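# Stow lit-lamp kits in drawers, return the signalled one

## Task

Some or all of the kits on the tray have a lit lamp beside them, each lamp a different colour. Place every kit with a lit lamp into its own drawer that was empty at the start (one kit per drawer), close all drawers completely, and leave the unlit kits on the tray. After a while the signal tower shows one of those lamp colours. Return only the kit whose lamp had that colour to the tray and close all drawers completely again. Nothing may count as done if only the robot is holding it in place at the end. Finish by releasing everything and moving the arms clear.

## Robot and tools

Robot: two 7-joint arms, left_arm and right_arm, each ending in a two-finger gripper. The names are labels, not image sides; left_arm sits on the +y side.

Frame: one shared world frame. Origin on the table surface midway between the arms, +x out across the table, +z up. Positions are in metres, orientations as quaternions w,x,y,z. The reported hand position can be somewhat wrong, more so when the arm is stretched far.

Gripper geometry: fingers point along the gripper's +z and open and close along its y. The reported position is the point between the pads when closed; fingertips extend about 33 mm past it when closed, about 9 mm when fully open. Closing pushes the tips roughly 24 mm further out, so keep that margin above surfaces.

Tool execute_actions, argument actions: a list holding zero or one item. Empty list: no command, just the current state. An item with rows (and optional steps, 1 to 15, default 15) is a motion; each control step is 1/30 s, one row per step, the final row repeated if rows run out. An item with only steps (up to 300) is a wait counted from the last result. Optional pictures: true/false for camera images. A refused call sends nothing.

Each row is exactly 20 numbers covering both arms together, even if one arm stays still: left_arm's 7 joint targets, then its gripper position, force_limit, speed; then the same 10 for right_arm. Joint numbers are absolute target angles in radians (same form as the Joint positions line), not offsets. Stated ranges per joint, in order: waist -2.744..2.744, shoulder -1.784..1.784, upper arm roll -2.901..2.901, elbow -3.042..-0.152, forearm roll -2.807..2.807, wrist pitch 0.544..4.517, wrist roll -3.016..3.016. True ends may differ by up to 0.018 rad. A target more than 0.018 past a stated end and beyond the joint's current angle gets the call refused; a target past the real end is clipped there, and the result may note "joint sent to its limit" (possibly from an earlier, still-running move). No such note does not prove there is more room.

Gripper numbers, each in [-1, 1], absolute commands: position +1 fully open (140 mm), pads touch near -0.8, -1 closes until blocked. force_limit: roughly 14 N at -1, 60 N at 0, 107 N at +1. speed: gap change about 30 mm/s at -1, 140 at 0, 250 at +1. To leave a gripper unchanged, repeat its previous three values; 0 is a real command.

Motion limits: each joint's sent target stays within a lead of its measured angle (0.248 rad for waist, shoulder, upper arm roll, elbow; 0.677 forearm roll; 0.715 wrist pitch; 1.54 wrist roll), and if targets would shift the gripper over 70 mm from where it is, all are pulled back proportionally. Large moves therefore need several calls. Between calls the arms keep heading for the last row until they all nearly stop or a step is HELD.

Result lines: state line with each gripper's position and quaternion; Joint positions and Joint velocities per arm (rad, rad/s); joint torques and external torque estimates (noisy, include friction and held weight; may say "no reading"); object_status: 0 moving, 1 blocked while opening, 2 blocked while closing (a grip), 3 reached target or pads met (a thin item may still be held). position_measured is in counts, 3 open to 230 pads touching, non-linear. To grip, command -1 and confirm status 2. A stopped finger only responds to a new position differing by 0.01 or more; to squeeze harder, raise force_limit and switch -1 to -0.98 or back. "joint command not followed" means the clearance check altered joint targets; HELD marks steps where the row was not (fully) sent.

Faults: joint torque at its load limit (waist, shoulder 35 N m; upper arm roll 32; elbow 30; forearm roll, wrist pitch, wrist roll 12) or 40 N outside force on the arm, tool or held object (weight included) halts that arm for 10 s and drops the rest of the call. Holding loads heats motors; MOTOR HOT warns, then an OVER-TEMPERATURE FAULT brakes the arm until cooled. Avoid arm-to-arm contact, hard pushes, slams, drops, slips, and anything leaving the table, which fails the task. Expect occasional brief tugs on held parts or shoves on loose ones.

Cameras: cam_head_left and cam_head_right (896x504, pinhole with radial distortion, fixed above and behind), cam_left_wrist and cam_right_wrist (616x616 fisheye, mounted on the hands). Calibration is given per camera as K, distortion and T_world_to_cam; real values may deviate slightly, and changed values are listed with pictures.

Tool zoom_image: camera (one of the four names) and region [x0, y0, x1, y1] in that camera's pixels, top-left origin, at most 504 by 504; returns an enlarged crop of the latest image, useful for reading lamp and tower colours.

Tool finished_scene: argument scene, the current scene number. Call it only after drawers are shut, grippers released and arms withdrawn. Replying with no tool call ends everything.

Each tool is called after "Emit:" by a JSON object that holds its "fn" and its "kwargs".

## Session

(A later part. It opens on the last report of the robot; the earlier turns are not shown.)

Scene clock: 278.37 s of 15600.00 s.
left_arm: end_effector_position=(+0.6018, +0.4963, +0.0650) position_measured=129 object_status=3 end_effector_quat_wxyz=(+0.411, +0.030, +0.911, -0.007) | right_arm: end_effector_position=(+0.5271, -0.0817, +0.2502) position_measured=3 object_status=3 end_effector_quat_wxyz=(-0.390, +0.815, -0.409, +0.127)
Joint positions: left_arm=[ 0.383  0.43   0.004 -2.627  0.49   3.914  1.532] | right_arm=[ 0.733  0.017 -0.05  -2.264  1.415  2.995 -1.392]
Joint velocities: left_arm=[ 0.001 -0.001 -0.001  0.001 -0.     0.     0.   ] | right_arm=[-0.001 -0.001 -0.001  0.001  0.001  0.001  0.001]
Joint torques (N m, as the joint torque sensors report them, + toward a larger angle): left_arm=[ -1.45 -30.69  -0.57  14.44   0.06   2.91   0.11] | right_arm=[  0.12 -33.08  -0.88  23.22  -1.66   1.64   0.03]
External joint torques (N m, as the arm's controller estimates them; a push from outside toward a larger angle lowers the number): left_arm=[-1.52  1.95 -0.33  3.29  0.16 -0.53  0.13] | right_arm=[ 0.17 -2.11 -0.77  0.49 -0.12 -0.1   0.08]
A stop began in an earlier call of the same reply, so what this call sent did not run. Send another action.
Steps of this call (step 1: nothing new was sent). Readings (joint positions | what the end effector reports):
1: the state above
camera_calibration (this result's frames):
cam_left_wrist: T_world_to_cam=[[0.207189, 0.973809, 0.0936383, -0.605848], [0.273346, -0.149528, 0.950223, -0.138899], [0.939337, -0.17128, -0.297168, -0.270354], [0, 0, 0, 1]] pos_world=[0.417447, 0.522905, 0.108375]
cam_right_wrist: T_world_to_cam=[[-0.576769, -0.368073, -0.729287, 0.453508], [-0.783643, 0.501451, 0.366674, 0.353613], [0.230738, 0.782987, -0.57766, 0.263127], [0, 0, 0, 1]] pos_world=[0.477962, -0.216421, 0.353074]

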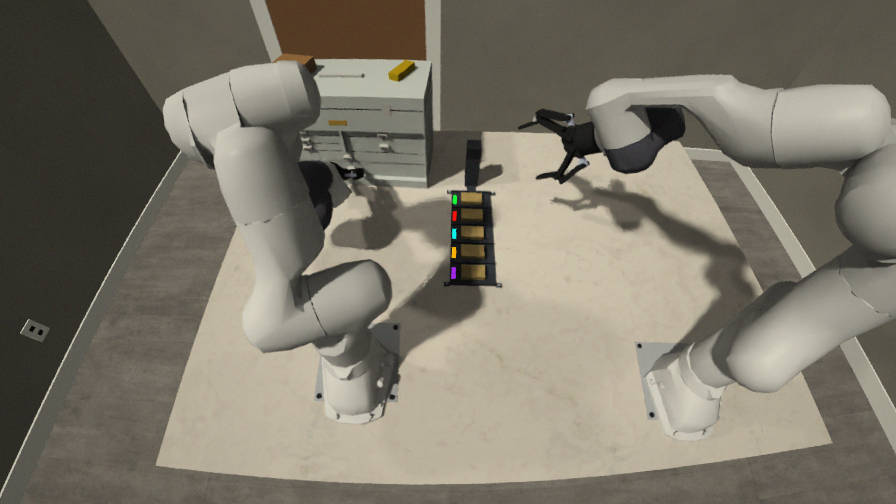

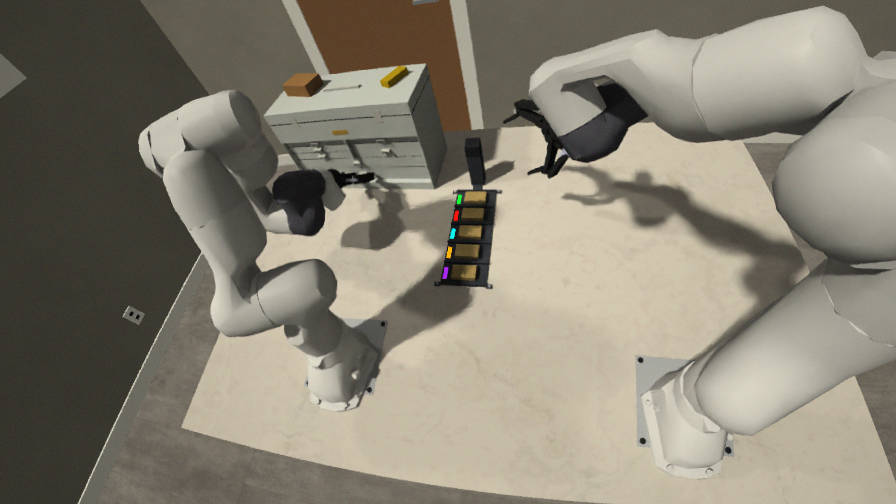

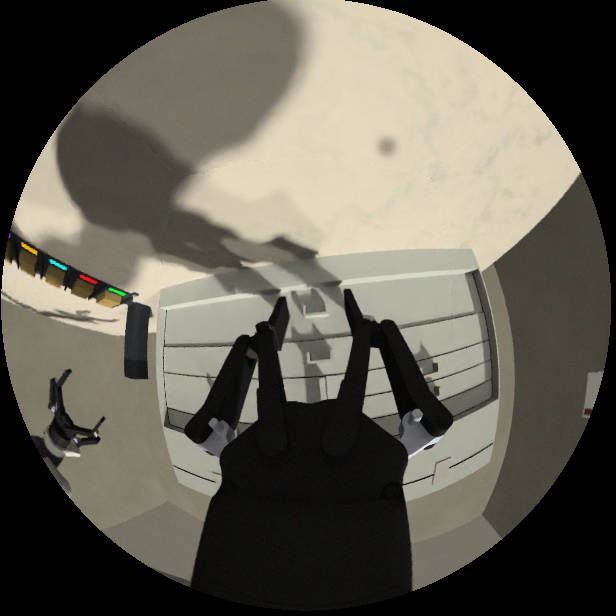

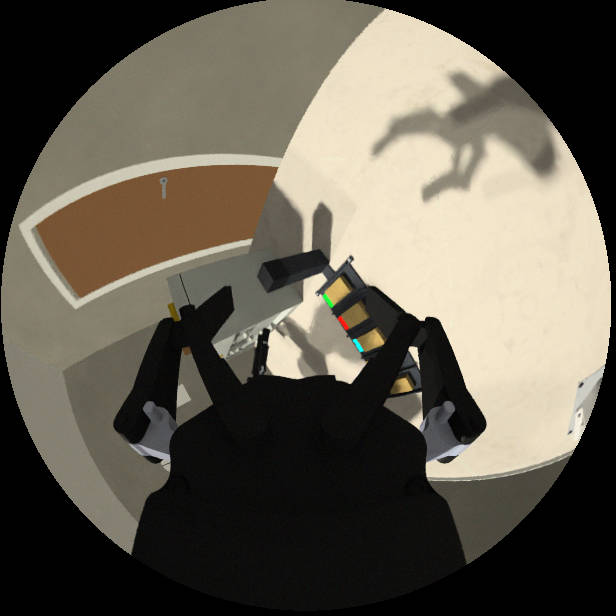

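Emit:
{"fn": "execute_actions", "kwargs": {"actions": [{"rows":[[0.394,0.416,0,-2.649,0.495,3.921,1.533,0,0,0,0.733,0.017,-0.05,-2.264,1.415,2.995,-1.392,1,0,0],[0.394,0.416,0,-2.649,0.495,3.921,1.533,0,0,0,0.733,0.017,-0.05,-2.264,1.415,2.995,-1.392,1,0,0],[0.394,0.416,0,-2.649,0.495,3.921,1.533,0,0,0,0.733,0.017,-0.05,-2.264,1.415,2.995,-1.392,1,0,0],[0.394,0.416,0,-2.649,0.495,3.921,1.533,0,0,0,0.733,0.017,-0.05,-2.264,1.415,2.995,-1.392,1,0,0],[0.394,0.416,0,-2.649,0.495,3.921,1.533,0,0,0,0.733,0.017,-0.05,-2.264,1.415,2.995,-1.392,1,0,0],[0.394,0.416,0,-2.649,0.495,3.921,1.533,0,0,0,0.733,0.017,-0.05,-2.264,1.415,2.995,-1.392,1,0,0],[0.394,0.416,0,-2.649,0.495,3.921,1.533,0,0,0,0.733,0.017,-0.05,-2.264,1.415,2.995,-1.392,1,0,0],[0.394,0.416,0,-2.649,0.495,3.921,1.533,0,0,0,0.733,0.017,-0.05,-2.264,1.415,2.995,-1.392,1,0,0],[0.394,0.416,0,-2.649,0.495,3.921,1.533,-1,-0.3,-0.6,0.733,0.017,-0.05,-2.264,1.415,2.995,-1.392,1,0,0]],"steps":15}], "pictures": false}}

Emit:
{"fn": "execute_actions", "kwargs": {"actions": [{"steps":25}], "pictures": false}}

Scene clock: 296.87 s of 15600.00 s.
left_arm: end_effector_position=(+0.5948, +0.4964, +0.0652) position_measured=152 object_status=0 end_effector_quat_wxyz=(+0.409, +0.028, +0.912, -0.008) | right_arm: end_effector_position=(+0.5271, -0.0817, +0.2502) position_measured=3 object_status=3 end_effector_quat_wxyz=(-0.390, +0.815, -0.409, +0.127)
Joint positions: left_arm=[ 0.391  0.418  0.003 -2.647  0.492  3.917  1.532] | right_arm=[ 0.733  0.017 -0.05  -2.264  1.415  2.995 -1.392]
Joint velocities: left_arm=[ 0.     0.    -0.    -0.    -0.     0.001 -0.   ] | right_arm=[-0.    -0.001 -0.     0.001 -0.001  0.    -0.001]
Joint torques (N m, as the joint torque sensors report them, + toward a larger angle): left_arm=[  0.66 -33.22  -1.55   8.97   0.81   4.17   0.09] | right_arm=[  0.33 -32.97  -0.79  23.04  -1.64   1.67   0.02]
External joint torques (N m, as the arm's controller estimates them; a push from outside toward a larger angle lowers the number): left_arm=[ 0.6  -1.25 -1.3  -1.94  0.89  0.75  0.11] | right_arm=[ 0.33 -1.96 -0.73  0.32 -0.1  -0.06  0.07]
Steps of this call (steps 1 to 90: nothing new was sent; then 15.00 s passed at rest; steps 91 to 105: all 15 steps of this action). Readings (joint positions | what the end effector reports):
91: left_arm=[0.385 0.427 0.003 -2.633 0.490 3.915 1.532] | right_arm=[0.733 0.017 -0.050 -2.264 1.415 2.995 -1.392] | left_arm position_measured=129 object_status=3 | right_arm position_measured=3 object_status=3
92: left_arm=[0.388 0.423 0.003 -2.638 0.490 3.915 1.532] | right_arm=[0.733 0.017 -0.050 -2.264 1.415 2.995 -1.392] | left_arm position_measured=129 object_status=3 | right_arm position_measured=3 object_status=3
94: left_arm=[0.390 0.420 0.003 -2.644 0.491 3.916 1.532] | right_arm=[0.733 0.017 -0.050 -2.264 1.415 2.995 -1.392] | left_arm position_measured=129 object_status=3 | right_arm position_measured=3 object_status=3
98: left_arm=[0.391 0.418 0.003 -2.647 0.492 3.916 1.532] | right_arm=[0.733 0.017 -0.050 -2.264 1.415 2.995 -1.392] | left_arm position_measured=129 object_status=3 | right_arm position_measured=3 object_status=3
105: the state above

Scene clock: 297.70 s of 15600.00 s.
left_arm: end_effector_position=(+0.5946, +0.4960, +0.0654) position_measured=192 object_status=2 end_effector_quat_wxyz=(+0.409, +0.028, +0.912, -0.008) | right_arm: end_effector_position=(+0.5271, -0.0817, +0.2502) position_measured=3 object_status=3 end_effector_quat_wxyz=(-0.390, +0.815, -0.409, +0.127)
Joint positions: left_arm=[ 0.391  0.418  0.002 -2.648  0.493  3.917  1.532] | right_arm=[ 0.733  0.017 -0.05  -2.264  1.415  2.995 -1.392]
Joint velocities: left_arm=[-0.001 -0.001 -0.001  0.    -0.     0.    -0.002] | right_arm=[ 0.001 -0.001  0.001  0.001 -0.002 -0.    -0.001]
Joint torques (N m, as the joint torque sensors report them, + toward a larger angle): left_arm=[  0.46 -32.48  -1.59   9.45   0.77   4.06   0.21] | right_arm=[  0.21 -32.52  -0.66  23.28  -1.62   1.69   0.01]
External joint torques (N m, as the arm's controller estimates them; a push from outside toward a larger angle lowers the number): left_arm=[ 0.53 -0.52 -1.22 -1.44  0.83  0.63  0.23] | right_arm=[ 0.08 -1.47 -0.72  0.49 -0.07 -0.03  0.06]
Steps of this call (steps 1 to 15: the robot went on to your last target; steps 16 to 25: nothing new was sent). Readings (joint positions | what the end effector reports):
1: left_arm=[0.391 0.418 0.003 -2.647 0.492 3.917 1.532] | right_arm=[0.733 0.017 -0.050 -2.264 1.415 2.995 -1.392] | left_arm position_measured=156 object_status=0 | right_arm position_measured=3 object_status=3
2: left_arm=[0.391 0.418 0.003 -2.647 0.492 3.917 1.532] | right_arm=[0.733 0.017 -0.050 -2.264 1.415 2.995 -1.392] | left_arm position_measured=160 object_status=0 | right_arm position_measured=3 object_status=3
4: left_arm=[0.391 0.418 0.003 -2.647 0.492 3.917 1.532] | right_arm=[0.733 0.017 -0.050 -2.264 1.415 2.995 -1.392] | left_arm position_measured=168 object_status=0 | right_arm position_measured=3 object_status=3
8: left_arm=[0.391 0.418 0.003 -2.648 0.493 3.917 1.532] | right_arm=[0.733 0.017 -0.050 -2.264 1.415 2.995 -1.392] | left_arm position_measured=184 object_status=0 | right_arm position_measured=3 object_status=3
25: the state above
All arms were judged still, so your last target was given up. Only a new action makes them travel on or press farther. Fingers that are still opening or closing keep moving.

Emit:
{"fn": "execute_actions", "kwargs": {"actions": [{"rows":[[0.397,0.413,0,-2.66,0.497,3.925,1.537,-1,-0.3,-0.6,0.733,0.017,-0.05,-2.264,1.415,2.995,-1.392,1,0,0],[0.402,0.409,0,-2.672,0.499,3.931,1.54,-1,-0.3,-0.6,0.733,0.017,-0.05,-2.264,1.415,2.995,-1.392,1,0,0],[0.408,0.404,0,-2.684,0.502,3.937,1.543,-1,-0.3,-0.6,0.733,0.017,-0.05,-2.264,1.415,2.995,-1.392,1,0,0],[0.413,0.4,0,-2.696,0.505,3.943,1.545,-1,-0.3,-0.6,0.733,0.017,-0.05,-2.264,1.415,2.995,-1.392,1,0,0],[0.419,0.395,0,-2.708,0.507,3.949,1.548,-1,-0.3,-0.6,0.733,0.017,-0.05,-2.264,1.415,2.995,-1.392,1,0,0],[0.424,0.391,0,-2.72,0.51,3.955,1.55,-1,-0.3,-0.6,0.733,0.017,-0.05,-2.264,1.415,2.995,-1.392,1,0,0],[0.43,0.386,0,-2.732,0.512,3.961,1.553,-1,-0.3,-0.6,0.733,0.017,-0.05,-2.264,1.415,2.995,-1.392,1,0,0],[0.435,0.382,0,-2.744,0.515,3.967,1.556,-1,-0.3,-0.6,0.733,0.017,-0.05,-2.264,1.415,2.995,-1.392,1,0,0],[0.441,0.377,0,-2.756,0.518,3.973,1.558,-1,-0.3,-0.6,0.733,0.017,-0.05,-2.264,1.415,2.995,-1.392,1,0,0],[0.446,0.373,0,-2.768,0.52,3.979,1.561,-1,-0.3,-0.6,0.733,0.017,-0.05,-2.264,1.415,2.995,-1.392,1,0,0],[0.452,0.368,0,-2.78,0.523,3.986,1.565,-1,-0.3,-0.6,0.733,0.017,-0.05,-2.264,1.415,2.995,-1.392,1,0,0],[0.458,0.362,0,-2.793,0.527,3.993,1.568,-1,-0.3,-0.6,0.733,0.017,-0.05,-2.264,1.415,2.995,-1.392,1,0,0]],"steps":15}], "pictures": false}}

Emit:
{"fn": "execute_actions", "kwargs": {"actions": [{"steps":15}]}}

Scene clock: 345.47 s of 15600.00 s.
left_arm: end_effector_position=(+0.5467, +0.4987, +0.0661) position_measured=192 object_status=2 end_effector_quat_wxyz=(+0.405, +0.017, +0.914, -0.013) | right_arm: end_effector_position=(+0.5271, -0.0817, +0.2502) position_measured=3 object_status=3 end_effector_quat_wxyz=(-0.390, +0.815, -0.409, +0.127)
Joint positions: left_arm=[ 0.454  0.364  0.001 -2.78   0.518  3.979  1.558] | right_arm=[ 0.733  0.017 -0.05  -2.264  1.415  2.995 -1.392]
Joint velocities: left_arm=[ 0.054 -0.026 -0.    -0.098  0.021  0.068  0.062] | right_arm=[ 0.001 -0.     0.    -0.002 -0.001  0.    -0.   ]
Joint torques (N m, as the joint torque sensors report them, + toward a larger angle): left_arm=[ -0.82 -29.61  -1.2    6.32   1.83   3.82  -0.41] | right_arm=[  0.72 -32.64  -1.01  23.12  -1.6    1.67   0.09]
External joint torques (N m, as the arm's controller estimates them; a push from outside toward a larger angle lowers the number): left_arm=[-0.12 -0.79 -0.24 -3.84  1.71  0.29 -0.41] | right_arm=[ 0.81 -1.74 -0.85  0.48 -0.07 -0.07  0.14]
Steps of this call (steps 1 to 90: nothing new was sent; then 44.27 s passed at rest; steps 91 to 105: all 15 steps of this action). Readings (joint positions | what the end effector reports):
91: left_arm=[0.392 0.417 0.002 -2.650 0.493 3.918 1.532] | right_arm=[0.733 0.017 -0.050 -2.264 1.415 2.995 -1.392] | left_arm position_measured=192 object_status=2 | right_arm position_measured=3 object_status=3
92: left_arm=[0.394 0.415 0.002 -2.654 0.493 3.920 1.532] | right_arm=[0.733 0.017 -0.050 -2.264 1.415 2.995 -1.392] | left_arm position_measured=192 object_status=2 | right_arm position_measured=3 object_status=3
94: left_arm=[0.401 0.408 0.002 -2.669 0.496 3.926 1.534] | right_arm=[0.733 0.017 -0.050 -2.264 1.415 2.995 -1.392] | left_arm position_measured=192 object_status=2 | right_arm position_measured=3 object_status=3
98: left_arm=[0.420 0.390 0.001 -2.712 0.504 3.946 1.541] | right_arm=[0.733 0.017 -0.050 -2.264 1.415 2.995 -1.392] | left_arm position_measured=192 object_status=2 | right_arm position_measured=3 object_status=3
105: the state above

Scene clock: 345.97 s of 15600.00 s.
left_arm: end_effector_position=(+0.5441, +0.4990, +0.0662) position_measured=192 object_status=2 end_effector_quat_wxyz=(+0.406, +0.020, +0.914, -0.011) | right_arm: end_effector_position=(+0.5271, -0.0817, +0.2502) position_measured=3 object_status=3 end_effector_quat_wxyz=(-0.390, +0.815, -0.409, +0.127)
Joint positions: left_arm=[ 0.458  0.364  0.001 -2.787  0.519  3.986  1.57 ] | right_arm=[ 0.733  0.017 -0.05  -2.264  1.415  2.995 -1.392]
Joint velocities: left_arm=[-0.     0.001  0.001  0.001  0.002  0.001  0.006] | right_arm=[-0.    -0.     0.001  0.    -0.    -0.001 -0.   ]
Joint torques (N m, as the joint torque sensors report them, + toward a larger angle): left_arm=[ -0.08 -29.83  -1.09   4.96   2.04   4.51  -0.01] | right_arm=[  0.4  -32.36  -0.89  23.21  -1.64   1.68   0.04]
External joint torques (N m, as the arm's controller estimates them; a push from outside toward a larger angle lowers the number): left_arm=[-0.08 -1.18 -0.78 -4.21  2.03  1.07  0.01] | right_arm=[ 0.41 -1.43 -0.81  0.53 -0.11 -0.05  0.08]
Steps of this call (steps 1 to 15: the robot went on to your last target). Readings (joint positions | what the end effector reports):
1: left_arm=[0.455 0.364 0.001 -2.782 0.519 3.981 1.560] | right_arm=[0.733 0.017 -0.050 -2.264 1.415 2.995 -1.392] | left_arm position_measured=192 object_status=2 | right_arm position_measured=3 object_status=3
2: left_arm=[0.456 0.364 0.001 -2.784 0.519 3.982 1.562] | right_arm=[0.733 0.017 -0.050 -2.264 1.415 2.995 -1.392] | left_arm position_measured=192 object_status=2 | right_arm position_measured=3 object_status=3
4: left_arm=[0.457 0.364 0.001 -2.785 0.519 3.984 1.565] | right_arm=[0.733 0.017 -0.050 -2.264 1.415 2.995 -1.392] | left_arm position_measured=192 object_status=2 | right_arm position_measured=3 object_status=3
8: left_arm=[0.458 0.364 0.001 -2.786 0.519 3.985 1.568] | right_arm=[0.733 0.017 -0.050 -2.264 1.415 2.995 -1.392] | left_arm position_measured=192 object_status=2 | right_arm position_measured=3 object_status=3
15: the state above
camera_calibration (this result's frames):
cam_left_wrist: T_world_to_cam=[[0.192742, 0.978294, 0.0760953, -0.589841], [0.28612, -0.130212, 0.949305, -0.140407], [0.938608, -0.161199, -0.305007, -0.219459], [0, 0, 0, 1]] pos_world=[0.359847, 0.523379, 0.111237]
cam_right_wrist: T_world_to_cam=[[-0.576769, -0.368073, -0.729287, 0.453508], [-0.783643, 0.501451, 0.366674, 0.353613], [0.230739, 0.782987, -0.57766, 0.263127], [0, 0, 0, 1]] pos_world=[0.477962, -0.216421, 0.353075]

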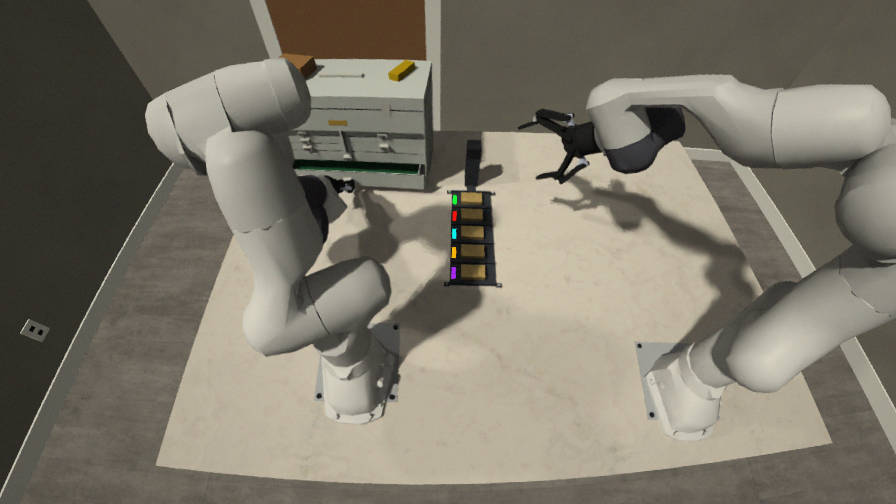

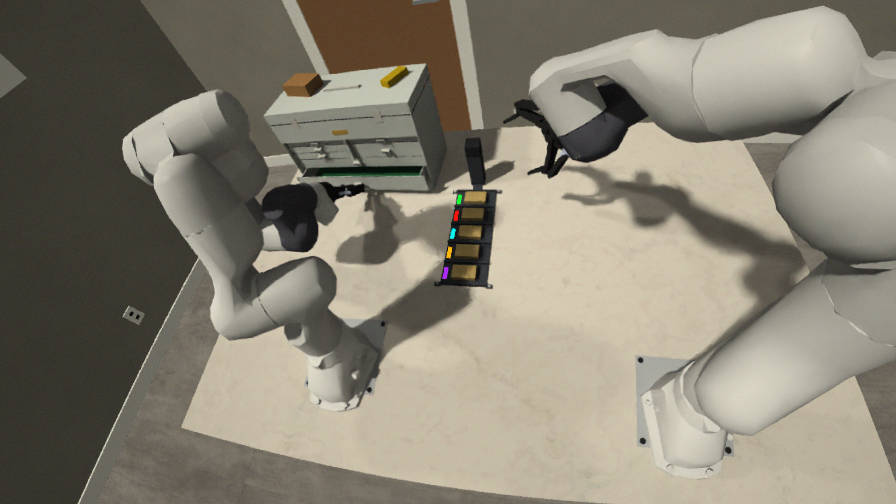

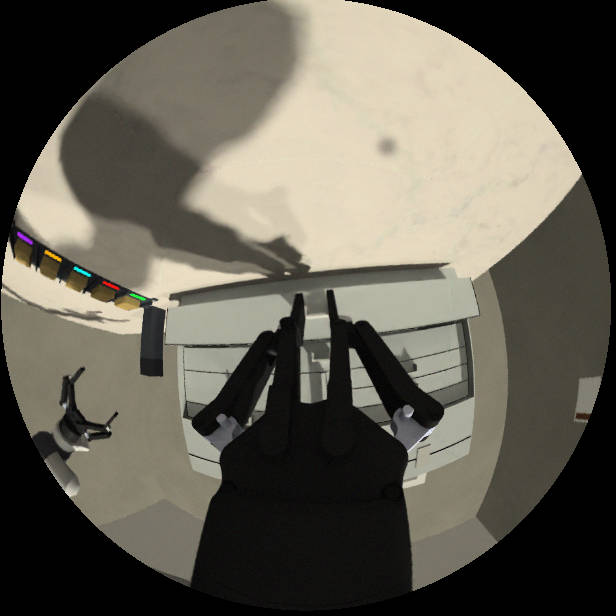

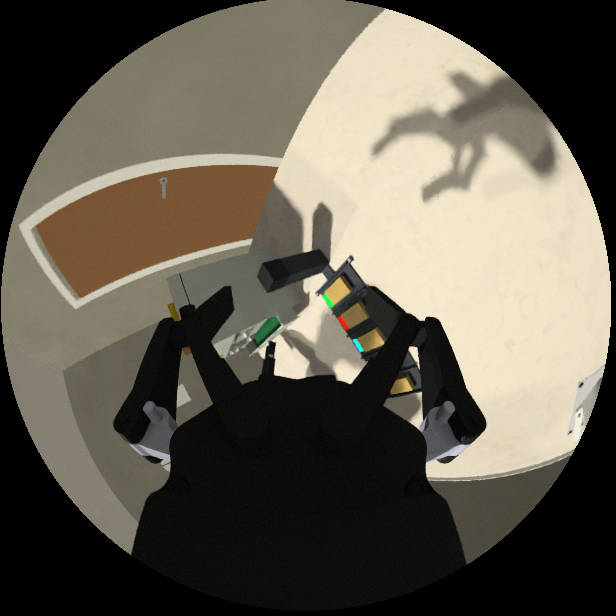

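Emit:
{"fn": "execute_actions", "kwargs": {"actions": [{"rows":[[0.468,0.359,0,-2.806,0.526,4.0,1.573,-1,-0.3,-0.6,0.733,0.017,-0.05,-2.264,1.415,2.995,-1.392,1,0,0],[0.468,0.359,0,-2.806,0.526,4.0,1.573,-1,-0.3,-0.6,0.733,0.017,-0.05,-2.264,1.415,2.995,-1.392,1,0,0],[0.479,0.356,0,-2.82,0.531,4.008,1.578,-1,-0.3,-0.6,0.733,0.017,-0.05,-2.264,1.415,2.995,-1.392,1,0,0],[0.479,0.356,0,-2.82,0.531,4.008,1.578,-1,-0.3,-0.6,0.733,0.017,-0.05,-2.264,1.415,2.995,-1.392,1,0,0],[0.489,0.353,0,-2.833,0.536,4.016,1.582,-1,-0.3,-0.6,0.733,0.017,-0.05,-2.264,1.415,2.995,-1.392,1,0,0],[0.489,0.353,0,-2.833,0.536,4.016,1.582,-1,-0.3,-0.6,0.733,0.017,-0.05,-2.264,1.415,2.995,-1.392,1,0,0],[0.5,0.349,0,-2.846,0.541,4.024,1.587,-1,-0.3,-0.6,0.733,0.017,-0.05,-2.264,1.415,2.995,-1.392,1,0,0],[0.5,0.349,0,-2.846,0.541,4.024,1.587,-1,-0.3,-0.6,0.733,0.017,-0.05,-2.264,1.415,2.995,-1.392,1,0,0],[0.51,0.346,0,-2.86,0.546,4.032,1.591,-1,-0.3,-0.6,0.733,0.017,-0.05,-2.264,1.415,2.995,-1.392,1,0,0],[0.51,0.346,0,-2.86,0.546,4.032,1.591,-1,-0.3,-0.6,0.733,0.017,-0.05,-2.264,1.415,2.995,-1.392,1,0,0],[0.521,0.343,0,-2.873,0.55,4.04,1.596,-1,-0.3,-0.6,0.733,0.017,-0.05,-2.264,1.415,2.995,-1.392,1,0,0],[0.521,0.343,0,-2.873,0.55,4.04,1.596,-1,-0.3,-0.6,0.733,0.017,-0.05,-2.264,1.415,2.995,-1.392,1,0,0],[0.531,0.34,0,-2.886,0.555,4.048,1.6,-1,-0.3,-0.6,0.733,0.017,-0.05,-2.264,1.415,2.995,-1.392,1,0,0]],"steps":15}], "pictures": false}}

Emit:
{"fn": "execute_actions", "kwargs": {"actions": [{"steps":12}], "pictures": false}}

Scene clock: 363.73 s of 15600.00 s.
left_arm: end_effector_position=(+0.5103, +0.5011, +0.0664) position_measured=192 object_status=2 end_effector_quat_wxyz=(+0.406, +0.012, +0.914, -0.015) | right_arm: end_effector_position=(+0.5271, -0.0817, +0.2502) position_measured=3 object_status=3 end_effector_quat_wxyz=(-0.390, +0.815, -0.409, +0.127)
Joint positions: left_arm=[ 0.52   0.34  -0.001 -2.873  0.551  4.039  1.598] | right_arm=[ 0.733  0.017 -0.05  -2.264  1.415  2.995 -1.392]
Joint velocities: left_arm=[ 0.081 -0.018  0.    -0.104  0.041  0.078  0.062] | right_arm=[-0.001  0.001  0.001 -0.001 -0.001 -0.     0.   ]
Joint torques (N m, as the joint torque sensors report them, + toward a larger angle): left_arm=[  1.53 -24.99   0.7    4.04   0.14   3.06  -0.65] | right_arm=[  0.55 -32.81  -1.    23.31  -1.6    1.6    0.04]
External joint torques (N m, as the arm's controller estimates them; a push from outside toward a larger angle lowers the number): left_arm=[ 2.27  1.77  1.7  -4.77 -0.06 -0.5  -0.63] | right_arm=[ 0.61 -1.99 -0.88  0.69 -0.07 -0.13  0.08]
Steps of this call (steps 1 to 15: the robot went on to your last target; steps 16 to 90: nothing new was sent; then 14.27 s passed at rest; steps 91 to 105: all 15 steps of this action). Readings (joint positions | what the end effector reports):
91: left_arm=[0.460 0.363 0.001 -2.789 0.520 3.987 1.572] | right_arm=[0.733 0.017 -0.050 -2.264 1.415 2.995 -1.392] | left_arm position_measured=192 object_status=2 | right_arm position_measured=3 object_status=3
92: left_arm=[0.462 0.362 0.001 -2.793 0.520 3.989 1.572] | right_arm=[0.733 0.017 -0.050 -2.264 1.415 2.995 -1.392] | left_arm position_measured=192 object_status=2 | right_arm position_measured=3 object_status=3
94: left_arm=[0.469 0.358 0.001 -2.804 0.524 3.996 1.575] | right_arm=[0.733 0.017 -0.050 -2.264 1.415 2.995 -1.392] | left_arm position_measured=192 object_status=2 | right_arm position_measured=3 object_status=3
98: left_arm=[0.487 0.351 0.000 -2.829 0.534 4.011 1.582] | right_arm=[0.733 0.017 -0.050 -2.264 1.415 2.995 -1.392] | left_arm position_measured=192 object_status=2 | right_arm position_measured=3 object_status=3
105: the state above

Scene clock: 364.13 s of 15600.00 s.
left_arm: end_effector_position=(+0.5073, +0.5013, +0.0664) position_measured=192 object_status=2 end_effector_quat_wxyz=(+0.407, +0.015, +0.913, -0.014) | right_arm: end_effector_position=(+0.5271, -0.0817, +0.2502) position_measured=3 object_status=3 end_effector_quat_wxyz=(-0.390, +0.815, -0.409, +0.127)
Joint positions: left_arm=[ 0.526  0.34  -0.001 -2.88   0.554  4.046  1.609] | right_arm=[ 0.733  0.017 -0.05  -2.264  1.415  2.995 -1.392]
Joint velocities: left_arm=[ 0.001 -0.    -0.     0.     0.     0.001  0.009] | right_arm=[-0.     0.     0.     0.001 -0.    -0.001  0.001]
Joint torques (N m, as the joint torque sensors report them, + toward a larger angle): left_arm=[  2.07 -25.84   0.51   3.45   0.46   3.88  -0.56] | right_arm=[  0.31 -32.47  -1.13  23.07  -1.57   1.67   0.08]
External joint torques (N m, as the arm's controller estimates them; a push from outside toward a larger angle lowers the number): left_arm=[ 2.13  0.58  0.9  -4.16  0.36  0.44 -0.54] | right_arm=[ 0.33 -1.58 -1.06  0.39 -0.04 -0.06  0.12]
Steps of this call (steps 1 to 12: the robot went on to your last target). Readings (joint positions | what the end effector reports):
1: left_arm=[0.522 0.340 -0.001 -2.875 0.552 4.041 1.600] | right_arm=[0.733 0.017 -0.050 -2.264 1.415 2.995 -1.392] | left_arm position_measured=192 object_status=2 | right_arm position_measured=3 object_status=3
2: left_arm=[0.523 0.340 -0.001 -2.877 0.553 4.042 1.601] | right_arm=[0.733 0.017 -0.050 -2.264 1.415 2.995 -1.392] | left_arm position_measured=192 object_status=2 | right_arm position_measured=3 object_status=3
4: left_arm=[0.525 0.340 -0.001 -2.879 0.554 4.044 1.604] | right_arm=[0.733 0.017 -0.050 -2.264 1.415 2.995 -1.392] | left_arm position_measured=192 object_status=2 | right_arm position_measured=3 object_status=3
8: left_arm=[0.526 0.340 -0.001 -2.880 0.554 4.045 1.607] | right_arm=[0.733 0.017 -0.050 -2.264 1.415 2.995 -1.392] | left_arm position_measured=192 object_status=2 | right_arm position_measured=3 object_status=3
12: the state above

Emit:
{"fn": "execute_actions", "kwargs": {"actions": [{"rows":[[0.545,0.337,0,-2.898,0.564,4.055,1.625,-1,-0.3,-0.6,0.733,0.017,-0.05,-2.264,1.415,2.995,-1.392,1,0,0],[0.545,0.337,0,-2.898,0.564,4.055,1.625,-1,-0.3,-0.6,0.733,0.017,-0.05,-2.264,1.415,2.995,-1.392,1,0,0],[0.558,0.335,0,-2.91,0.573,4.063,1.636,-1,-0.3,-0.6,0.733,0.017,-0.05,-2.264,1.415,2.995,-1.392,1,0,0],[0.558,0.335,0,-2.91,0.573,4.063,1.636,-1,-0.3,-0.6,0.733,0.017,-0.05,-2.264,1.415,2.995,-1.392,1,0,0],[0.572,0.333,0,-2.922,0.582,4.07,1.647,-1,-0.3,-0.6,0.733,0.017,-0.05,-2.264,1.415,2.995,-1.392,1,0,0],[0.572,0.333,0,-2.922,0.582,4.07,1.647,-1,-0.3,-0.6,0.733,0.017,-0.05,-2.264,1.415,2.995,-1.392,1,0,0],[0.586,0.331,0,-2.934,0.592,4.077,1.658,-1,-0.3,-0.6,0.733,0.017,-0.05,-2.264,1.415,2.995,-1.392,1,0,0],[0.586,0.331,0,-2.934,0.592,4.077,1.658,-1,-0.3,-0.6,0.733,0.017,-0.05,-2.264,1.415,2.995,-1.392,1,0,0],[0.6,0.328,0,-2.946,0.601,4.085,1.669,-1,-0.3,-0.6,0.733,0.017,-0.05,-2.264,1.415,2.995,-1.392,1,0,0],[0.6,0.328,0,-2.946,0.601,4.085,1.669,-1,-0.3,-0.6,0.733,0.017,-0.05,-2.264,1.415,2.995,-1.392,1,0,0],[0.614,0.326,0,-2.957,0.61,4.092,1.68,-1,-0.3,-0.6,0.733,0.017,-0.05,-2.264,1.415,2.995,-1.392,1,0,0],[0.614,0.326,0,-2.957,0.61,4.092,1.68,-1,-0.3,-0.6,0.733,0.017,-0.05,-2.264,1.415,2.995,-1.392,1,0,0],[0.628,0.324,0,-2.968,0.62,4.099,1.69,-1,-0.3,-0.6,0.733,0.017,-0.05,-2.264,1.415,2.995,-1.392,1,0,0]],"steps":15}], "pictures": false}}

Emit:
{"fn": "execute_actions", "kwargs": {"actions": [{"steps":12}]}}

Emit:
{"fn": "zoom_image", "kwargs": {"camera": "cam_head_right", "region": [250, 50, 520, 300]}}

Scene clock: 388.83 s of 15600.00 s.
left_arm: end_effector_position=(+0.4734, +0.5038, +0.0667) position_measured=192 object_status=2 end_effector_quat_wxyz=(+0.407, +0.020, +0.913, -0.015) | right_arm: end_effector_position=(+0.5271, -0.0817, +0.2502) position_measured=3 object_status=3 end_effector_quat_wxyz=(-0.390, +0.815, -0.409, +0.127)
Joint positions: left_arm=[ 0.613  0.325 -0.003 -2.957  0.614  4.092  1.665] | right_arm=[ 0.733  0.017 -0.05  -2.264  1.415  2.995 -1.392]
Joint velocities: left_arm=[ 0.112 -0.007  0.    -0.09   0.074  0.064  0.105] | right_arm=[-0.     0.001  0.     0.002 -0.    -0.001  0.   ]
Joint torques (N m, as the joint torque sensors report them, + toward a larger angle): left_arm=[  1.97 -23.97   1.91   3.06  -0.25   2.94  -0.33] | right_arm=[  0.4  -32.74  -1.06  22.72  -1.57   1.65   0.01]
External joint torques (N m, as the arm's controller estimates them; a push from outside toward a larger angle lowers the number): left_arm=[ 2.86  0.73  3.07 -4.07 -0.61 -0.59 -0.33] | right_arm=[ 0.49 -1.78 -0.91 -0.01 -0.03 -0.09  0.06]
Steps of this call (steps 1 to 30: the robot went on to your last target; steps 31 to 90: nothing new was sent; then 21.20 s passed at rest; steps 91 to 105: all 15 steps of this action). Readings (joint positions | what the end effector reports):
91: left_arm=[0.529 0.339 -0.001 -2.882 0.556 4.047 1.613] | right_arm=[0.733 0.017 -0.050 -2.264 1.415 2.995 -1.392] | left_arm position_measured=192 object_status=2 | right_arm position_measured=3 object_status=3
92: left_arm=[0.532 0.338 -0.001 -2.886 0.559 4.049 1.615] | right_arm=[0.733 0.017 -0.050 -2.264 1.415 2.995 -1.392] | left_arm position_measured=192 object_status=2 | right_arm position_measured=3 object_status=3
94: left_arm=[0.542 0.336 -0.002 -2.895 0.565 4.054 1.621] | right_arm=[0.733 0.017 -0.050 -2.264 1.415 2.995 -1.392] | left_arm position_measured=192 object_status=2 | right_arm position_measured=3 object_status=3
98: left_arm=[0.567 0.332 -0.003 -2.918 0.583 4.068 1.636] | right_arm=[0.733 0.017 -0.050 -2.264 1.415 2.995 -1.392] | left_arm position_measured=192 object_status=2 | right_arm position_measured=3 object_status=3
105: the state above

Scene clock: 389.23 s of 15600.00 s.
left_arm: end_effector_position=(+0.4704, +0.5041, +0.0667) position_measured=192 object_status=2 end_effector_quat_wxyz=(+0.407, +0.026, +0.913, -0.013) | right_arm: end_effector_position=(+0.5271, -0.0817, +0.2502) position_measured=3 object_status=3 end_effector_quat_wxyz=(-0.390, +0.815, -0.409, +0.127)
Joint positions: left_arm=[ 0.622  0.324 -0.003 -2.964  0.62   4.097  1.683] | right_arm=[ 0.733  0.017 -0.05  -2.264  1.415  2.995 -1.392]
Joint velocities: left_arm=[ 0.001 -0.    -0.    -0.    -0.001 -0.     0.012] | right_arm=[ 0.001 -0.003 -0.002  0.     0.001 -0.     0.001]
Joint torques (N m, as the joint torque sensors report them, + toward a larger angle): left_arm=[  2.6  -24.15   2.76   3.42   0.38   3.77   0.23] | right_arm=[  0.61 -32.69  -0.93  23.21  -1.64   1.63   0.02]
External joint torques (N m, as the arm's controller estimates them; a push from outside toward a larger angle lowers the number): left_arm=[ 2.61  0.21  3.17 -2.6   0.18  0.35  0.25] | right_arm=[ 0.72 -1.58 -0.77  0.45 -0.11 -0.12  0.06]
Steps of this call (steps 1 to 12: the robot went on to your last target). Readings (joint positions | what the end effector reports):
1: left_arm=[0.616 0.324 -0.003 -2.960 0.616 4.094 1.669] | right_arm=[0.733 0.017 -0.050 -2.264 1.415 2.995 -1.392] | left_arm position_measured=192 object_status=2 | right_arm position_measured=3 object_status=3
2: left_arm=[0.618 0.324 -0.003 -2.961 0.617 4.095 1.671] | right_arm=[0.733 0.017 -0.050 -2.264 1.415 2.995 -1.392] | left_arm position_measured=192 object_status=2 | right_arm position_measured=3 object_status=3
4: left_arm=[0.620 0.324 -0.003 -2.963 0.619 4.096 1.676] | right_arm=[0.733 0.017 -0.050 -2.264 1.415 2.995 -1.392] | left_arm position_measured=192 object_status=2 | right_arm position_measured=3 object_status=3
8: left_arm=[0.622 0.324 -0.003 -2.964 0.620 4.097 1.681] | right_arm=[0.733 0.017 -0.050 -2.264 1.415 2.995 -1.392] | left_arm position_measured=192 object_status=2 | right_arm position_measured=3 object_status=3
12: the state above
camera_calibration (this result's frames):
cam_left_wrist: T_world_to_cam=[[0.203919, 0.975801, 0.0789271, -0.584855], [0.28117, -0.1356, 0.950029, -0.114215], [0.937742, -0.171537, -0.302018, -0.143931], [0, 0, 0, 1]] pos_world=[0.286347, 0.530525, 0.111199]
cam_right_wrist: T_world_to_cam=[[-0.57677, -0.368073, -0.729286, 0.453508], [-0.783643, 0.501451, 0.366674, 0.353613], [0.230738, 0.782987, -0.57766, 0.263127], [0, 0, 0, 1]] pos_world=[0.477962, -0.216421, 0.353074]

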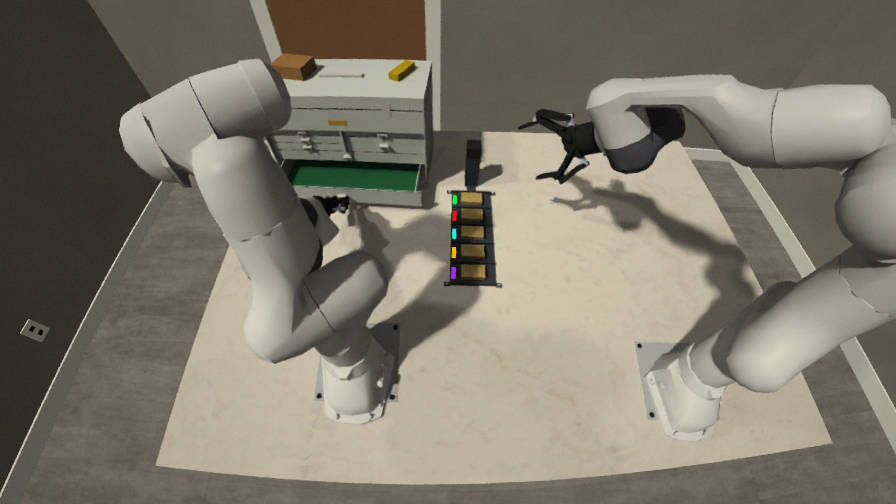

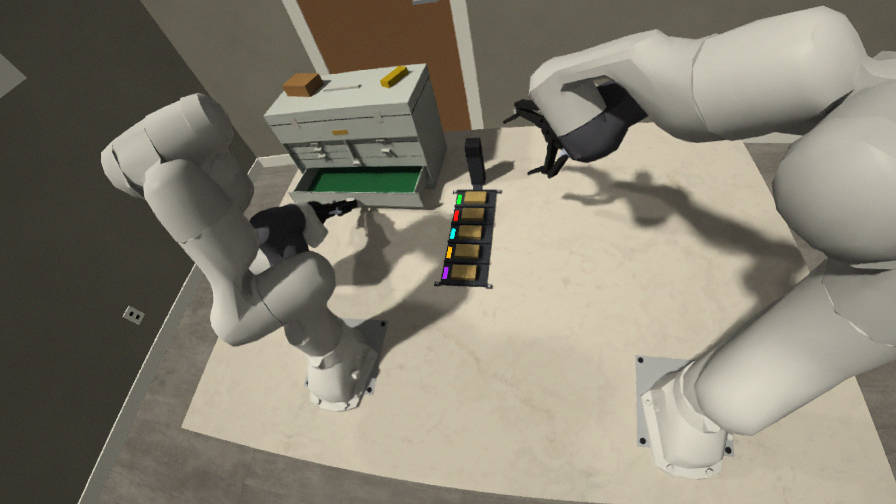

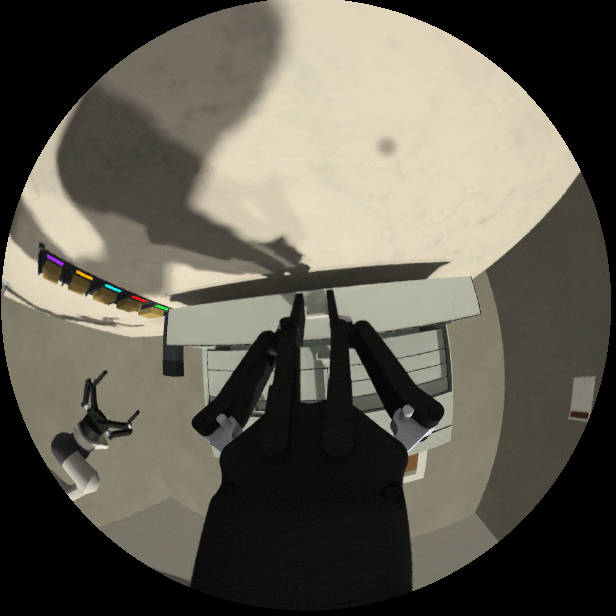

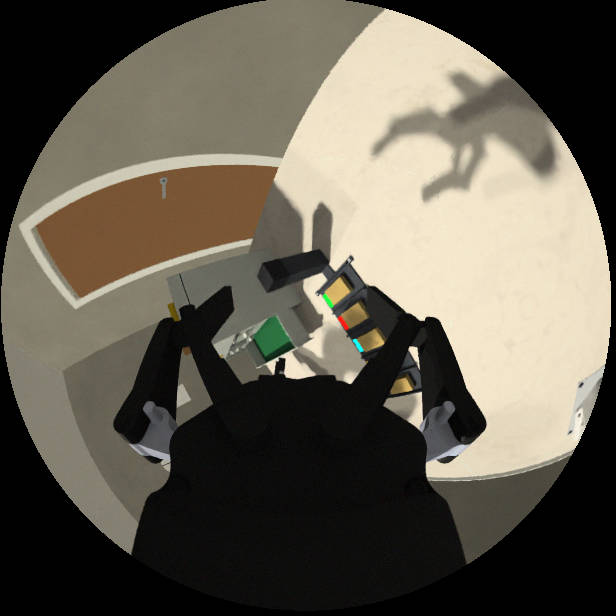

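Region (250, 50, 520, 300) of cam_head_right's 896x504 image, scaled by 1.867, with more detail than that image has; it fills the top 467 rows of this view, and the rest is white.

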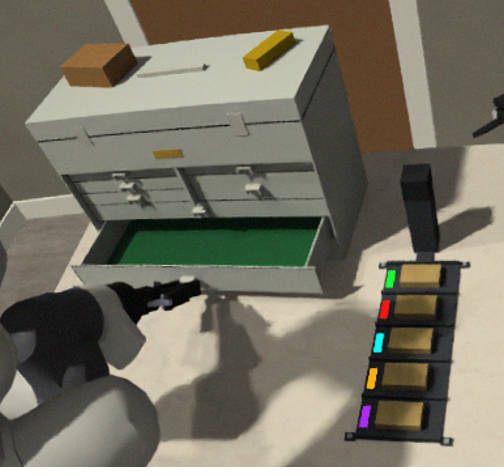

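Emit:
{"fn": "execute_actions", "kwargs": {"actions": [{"rows":[[0.622,0.324,0,-2.964,0.62,4.097,1.685,0.1,0,0,0.6,0.017,-0.05,-2.264,1.415,2.995,-1.392,1,0,0],[0.622,0.324,0,-2.964,0.62,4.097,1.685,0.1,0,0,0.5,0.017,-0.05,-2.264,1.415,2.995,-1.392,1,0,0],[0.622,0.324,0,-2.964,0.62,4.097,1.685,0.1,0,0,0.4,0.017,-0.05,-2.264,1.415,2.995,-1.392,1,0,0],[0.622,0.324,0,-2.964,0.62,4.097,1.685,0.1,0,0,0.3,0.017,-0.05,-2.264,1.415,2.995,-1.392,1,0,0],[0.622,0.324,0,-2.964,0.62,4.097,1.685,0.1,0,0,0.2,0.017,-0.05,-2.264,1.415,2.995,-1.392,1,0,0],[0.622,0.324,0,-2.964,0.62,4.097,1.685,0.1,0,0,0.1,0.017,-0.05,-2.264,1.415,2.995,-1.392,1,0,0],[0.622,0.324,0,-2.964,0.62,4.097,1.685,0.1,0,0,0,0.017,-0.05,-2.264,1.415,2.995,-1.392,1,0,0],[0.622,0.324,0,-2.964,0.62,4.097,1.685,0.1,0,0,0,0.017,-0.05,-2.264,1.415,2.995,-1.392,1,0,0],[0.64,0.3,0,-3.02,0.62,4.12,1.685,0.1,0,0,0,0.017,-0.05,-2.264,1.415,2.995,-1.392,1,0,0]],"steps":15}], "pictures": false}}

Emit:
{"fn": "execute_actions", "kwargs": {"actions": [{"rows":[[0.64,0.26,0,-3.02,0.62,4.06,1.685,0.1,0,0,0,0.017,-0.05,-2.264,1.415,2.995,-1.392,1,0,0],[0.64,0.26,0,-3.02,0.62,4.06,1.685,0.1,0,0,0,0.017,-0.05,-2.264,1.415,2.995,-1.392,1,0,0],[0.64,0.22,0,-3.02,0.62,4.02,1.685,0.1,0,0,0,0.017,-0.05,-2.264,1.415,2.995,-1.392,1,0,0],[0.64,0.22,0,-3.02,0.62,4.02,1.685,0.1,0,0,0,0.017,-0.05,-2.264,1.415,2.995,-1.392,1,0,0],[0.64,0.18,0,-3.02,0.62,3.98,1.685,0.1,0,0,0,0.017,-0.05,-2.264,1.415,2.995,-1.392,1,0,0],[0.64,0.18,0,-3.02,0.62,3.98,1.685,0.1,0,0,0,0.017,-0.05,-2.264,1.415,2.995,-1.392,1,0,0],[0.64,0.14,0,-3.02,0.62,3.94,1.685,0.1,0,0,0,0.017,-0.05,-2.264,1.415,2.995,-1.392,1,0,0],[0.64,0.14,0,-3.02,0.62,3.94,1.685,0.1,0,0,0,0.017,-0.05,-2.264,1.415,2.995,-1.392,1,0,0],[0.64,0.1,0,-3.02,0.62,3.9,1.685,0.1,0,0,0,0.017,-0.05,-2.264,1.415,2.995,-1.392,1,0,0],[0.64,0.1,0,-3.02,0.62,3.9,1.685,0.1,0,0,0,0.017,-0.05,-2.264,1.415,2.995,-1.392,1,0,0],[0.64,0.05,0,-3.02,0.62,3.85,1.685,0.1,0,0,0,0.017,-0.05,-2.264,1.415,2.995,-1.392,1,0,0],[0.64,0.05,0,-3.02,0.62,3.85,1.685,0.1,0,0,0,0.017,-0.05,-2.264,1.415,2.995,-1.392,1,0,0],[0.64,0.0,0,-3.02,0.62,3.8,1.685,0.1,0,0,0,0.017,-0.05,-2.264,1.415,2.995,-1.392,1,0,0]],"steps":15}], "pictures": false}}

Scene clock: 429.73 s of 15600.00 s.
left_arm: end_effector_position=(+0.4524, +0.4980, +0.0664) position_measured=117 object_status=0 end_effector_quat_wxyz=(+0.402, +0.015, +0.915, -0.017) | right_arm: end_effector_position=(+0.6217, -0.3731, +0.2500) position_measured=3 object_status=3 end_effector_quat_wxyz=(-0.353, +0.703, -0.580, +0.210)
Joint positions: left_arm=[ 0.636  0.304 -0.002 -3.016  0.62   4.111  1.686] | right_arm=[ 0.277  0.017 -0.046 -2.264  1.415  2.992 -1.392]
Joint velocities: left_arm=[ 0.01  -0.017 -0.    -0.034 -0.     0.027  0.002] | right_arm=[-0.913  0.    -0.068  0.001 -0.     0.001 -0.001]
Joint torques (N m, as the joint torque sensors report them, + toward a larger angle): left_arm=[  0.53 -24.29   1.54   4.54   0.4    4.17  -0.02] | right_arm=[  3.11 -32.89   1.69  23.05  -1.57   1.83   0.06]
External joint torques (N m, as the arm's controller estimates them; a push from outside toward a larger angle lowers the number): left_arm=[ 0.59 -1.28  1.97 -1.2   0.18  0.77  0.  ] | right_arm=[-0.61 -1.55 -1.18  0.87 -0.11  0.07  0.1 ]
Steps of this call (steps 1 to 30: the robot went on to your last target; steps 31 to 90: nothing new was sent; then 37.00 s passed at rest; steps 91 to 105: all 15 steps of this action). Readings (joint positions | what the end effector reports):
91: left_arm=[0.622 0.324 -0.003 -2.964 0.620 4.097 1.686] | right_arm=[0.713 0.017 -0.039 -2.264 1.415 2.993 -1.392] | left_arm position_measured=192 object_status=0 | right_arm position_measured=3 object_status=3
92: left_arm=[0.622 0.324 -0.003 -2.964 0.620 4.097 1.686] | right_arm=[0.687 0.017 -0.036 -2.264 1.415 2.992 -1.392] | left_arm position_measured=190 object_status=0 | right_arm position_measured=3 object_status=3
94: left_arm=[0.622 0.324 -0.003 -2.964 0.620 4.097 1.686] | right_arm=[0.628 0.017 -0.036 -2.264 1.415 2.992 -1.392] | left_arm position_measured=170 object_status=0 | right_arm position_measured=3 object_status=3
98: left_arm=[0.622 0.324 -0.003 -2.964 0.620 4.097 1.686] | right_arm=[0.502 0.017 -0.041 -2.264 1.415 2.992 -1.392] | left_arm position_measured=140 object_status=0 | right_arm position_measured=3 object_status=3
105: the state above

Scene clock: 430.23 s of 15600.00 s.
left_arm: end_effector_position=(+0.4690, +0.5354, +0.1188) position_measured=117 object_status=3 end_effector_quat_wxyz=(+0.394, +0.049, +0.916, +0.055) | right_arm: end_effector_position=(+0.6111, -0.5690, +0.2503) position_measured=3 object_status=3 end_effector_quat_wxyz=(-0.318, +0.613, -0.675, +0.259)
Joint positions: left_arm=[ 0.637  0.025 -0.002 -3.019  0.62   3.879  1.686] | right_arm=[ 0.     0.017 -0.054 -2.264  1.415  2.995 -1.392]
Joint velocities: left_arm=[ 0.002 -0.393 -0.002  0.025  0.001 -0.424 -0.001] | right_arm=[-0.     0.     0.039  0.001  0.001 -0.    -0.   ]
Joint torques (N m, as the joint torque sensors report them, + toward a larger angle): left_arm=[  1.39 -15.38   0.81   8.68   0.07   2.13  -0.08] | right_arm=[ -0.04 -32.41  -1.    23.34  -1.54   1.64   0.04]
External joint torques (N m, as the arm's controller estimates them; a push from outside toward a larger angle lowers the number): left_arm=[ 1.59 -1.29  1.03  0.17  0.01 -0.69 -0.06] | right_arm=[ 0.45 -1.52 -0.31  0.69 -0.04 -0.14  0.08]
Steps of this call (steps 1 to 15: all 15 steps of this action). Readings (joint positions | what the end effector reports):
1: left_arm=[0.637 0.295 -0.002 -3.019 0.620 4.103 1.686] | right_arm=[0.244 0.017 -0.046 -2.264 1.415 2.992 -1.392] | left_arm position_measured=117 object_status=0 | right_arm position_measured=3 object_status=3
2: left_arm=[0.637 0.284 -0.002 -3.019 0.620 4.096 1.686] | right_arm=[0.212 0.017 -0.046 -2.264 1.415 2.992 -1.392] | left_arm position_measured=117 object_status=3 | right_arm position_measured=3 object_status=3
4: left_arm=[0.637 0.251 -0.002 -3.020 0.620 4.072 1.686] | right_arm=[0.146 0.017 -0.047 -2.264 1.415 2.992 -1.392] | left_arm position_measured=117 object_status=3 | right_arm position_measured=3 object_status=3
8: left_arm=[0.637 0.174 -0.002 -3.020 0.620 4.012 1.686] | right_arm=[0.032 0.017 -0.055 -2.264 1.415 2.993 -1.392] | left_arm position_measured=117 object_status=3 | right_arm position_measured=3 object_status=3
15: the state above


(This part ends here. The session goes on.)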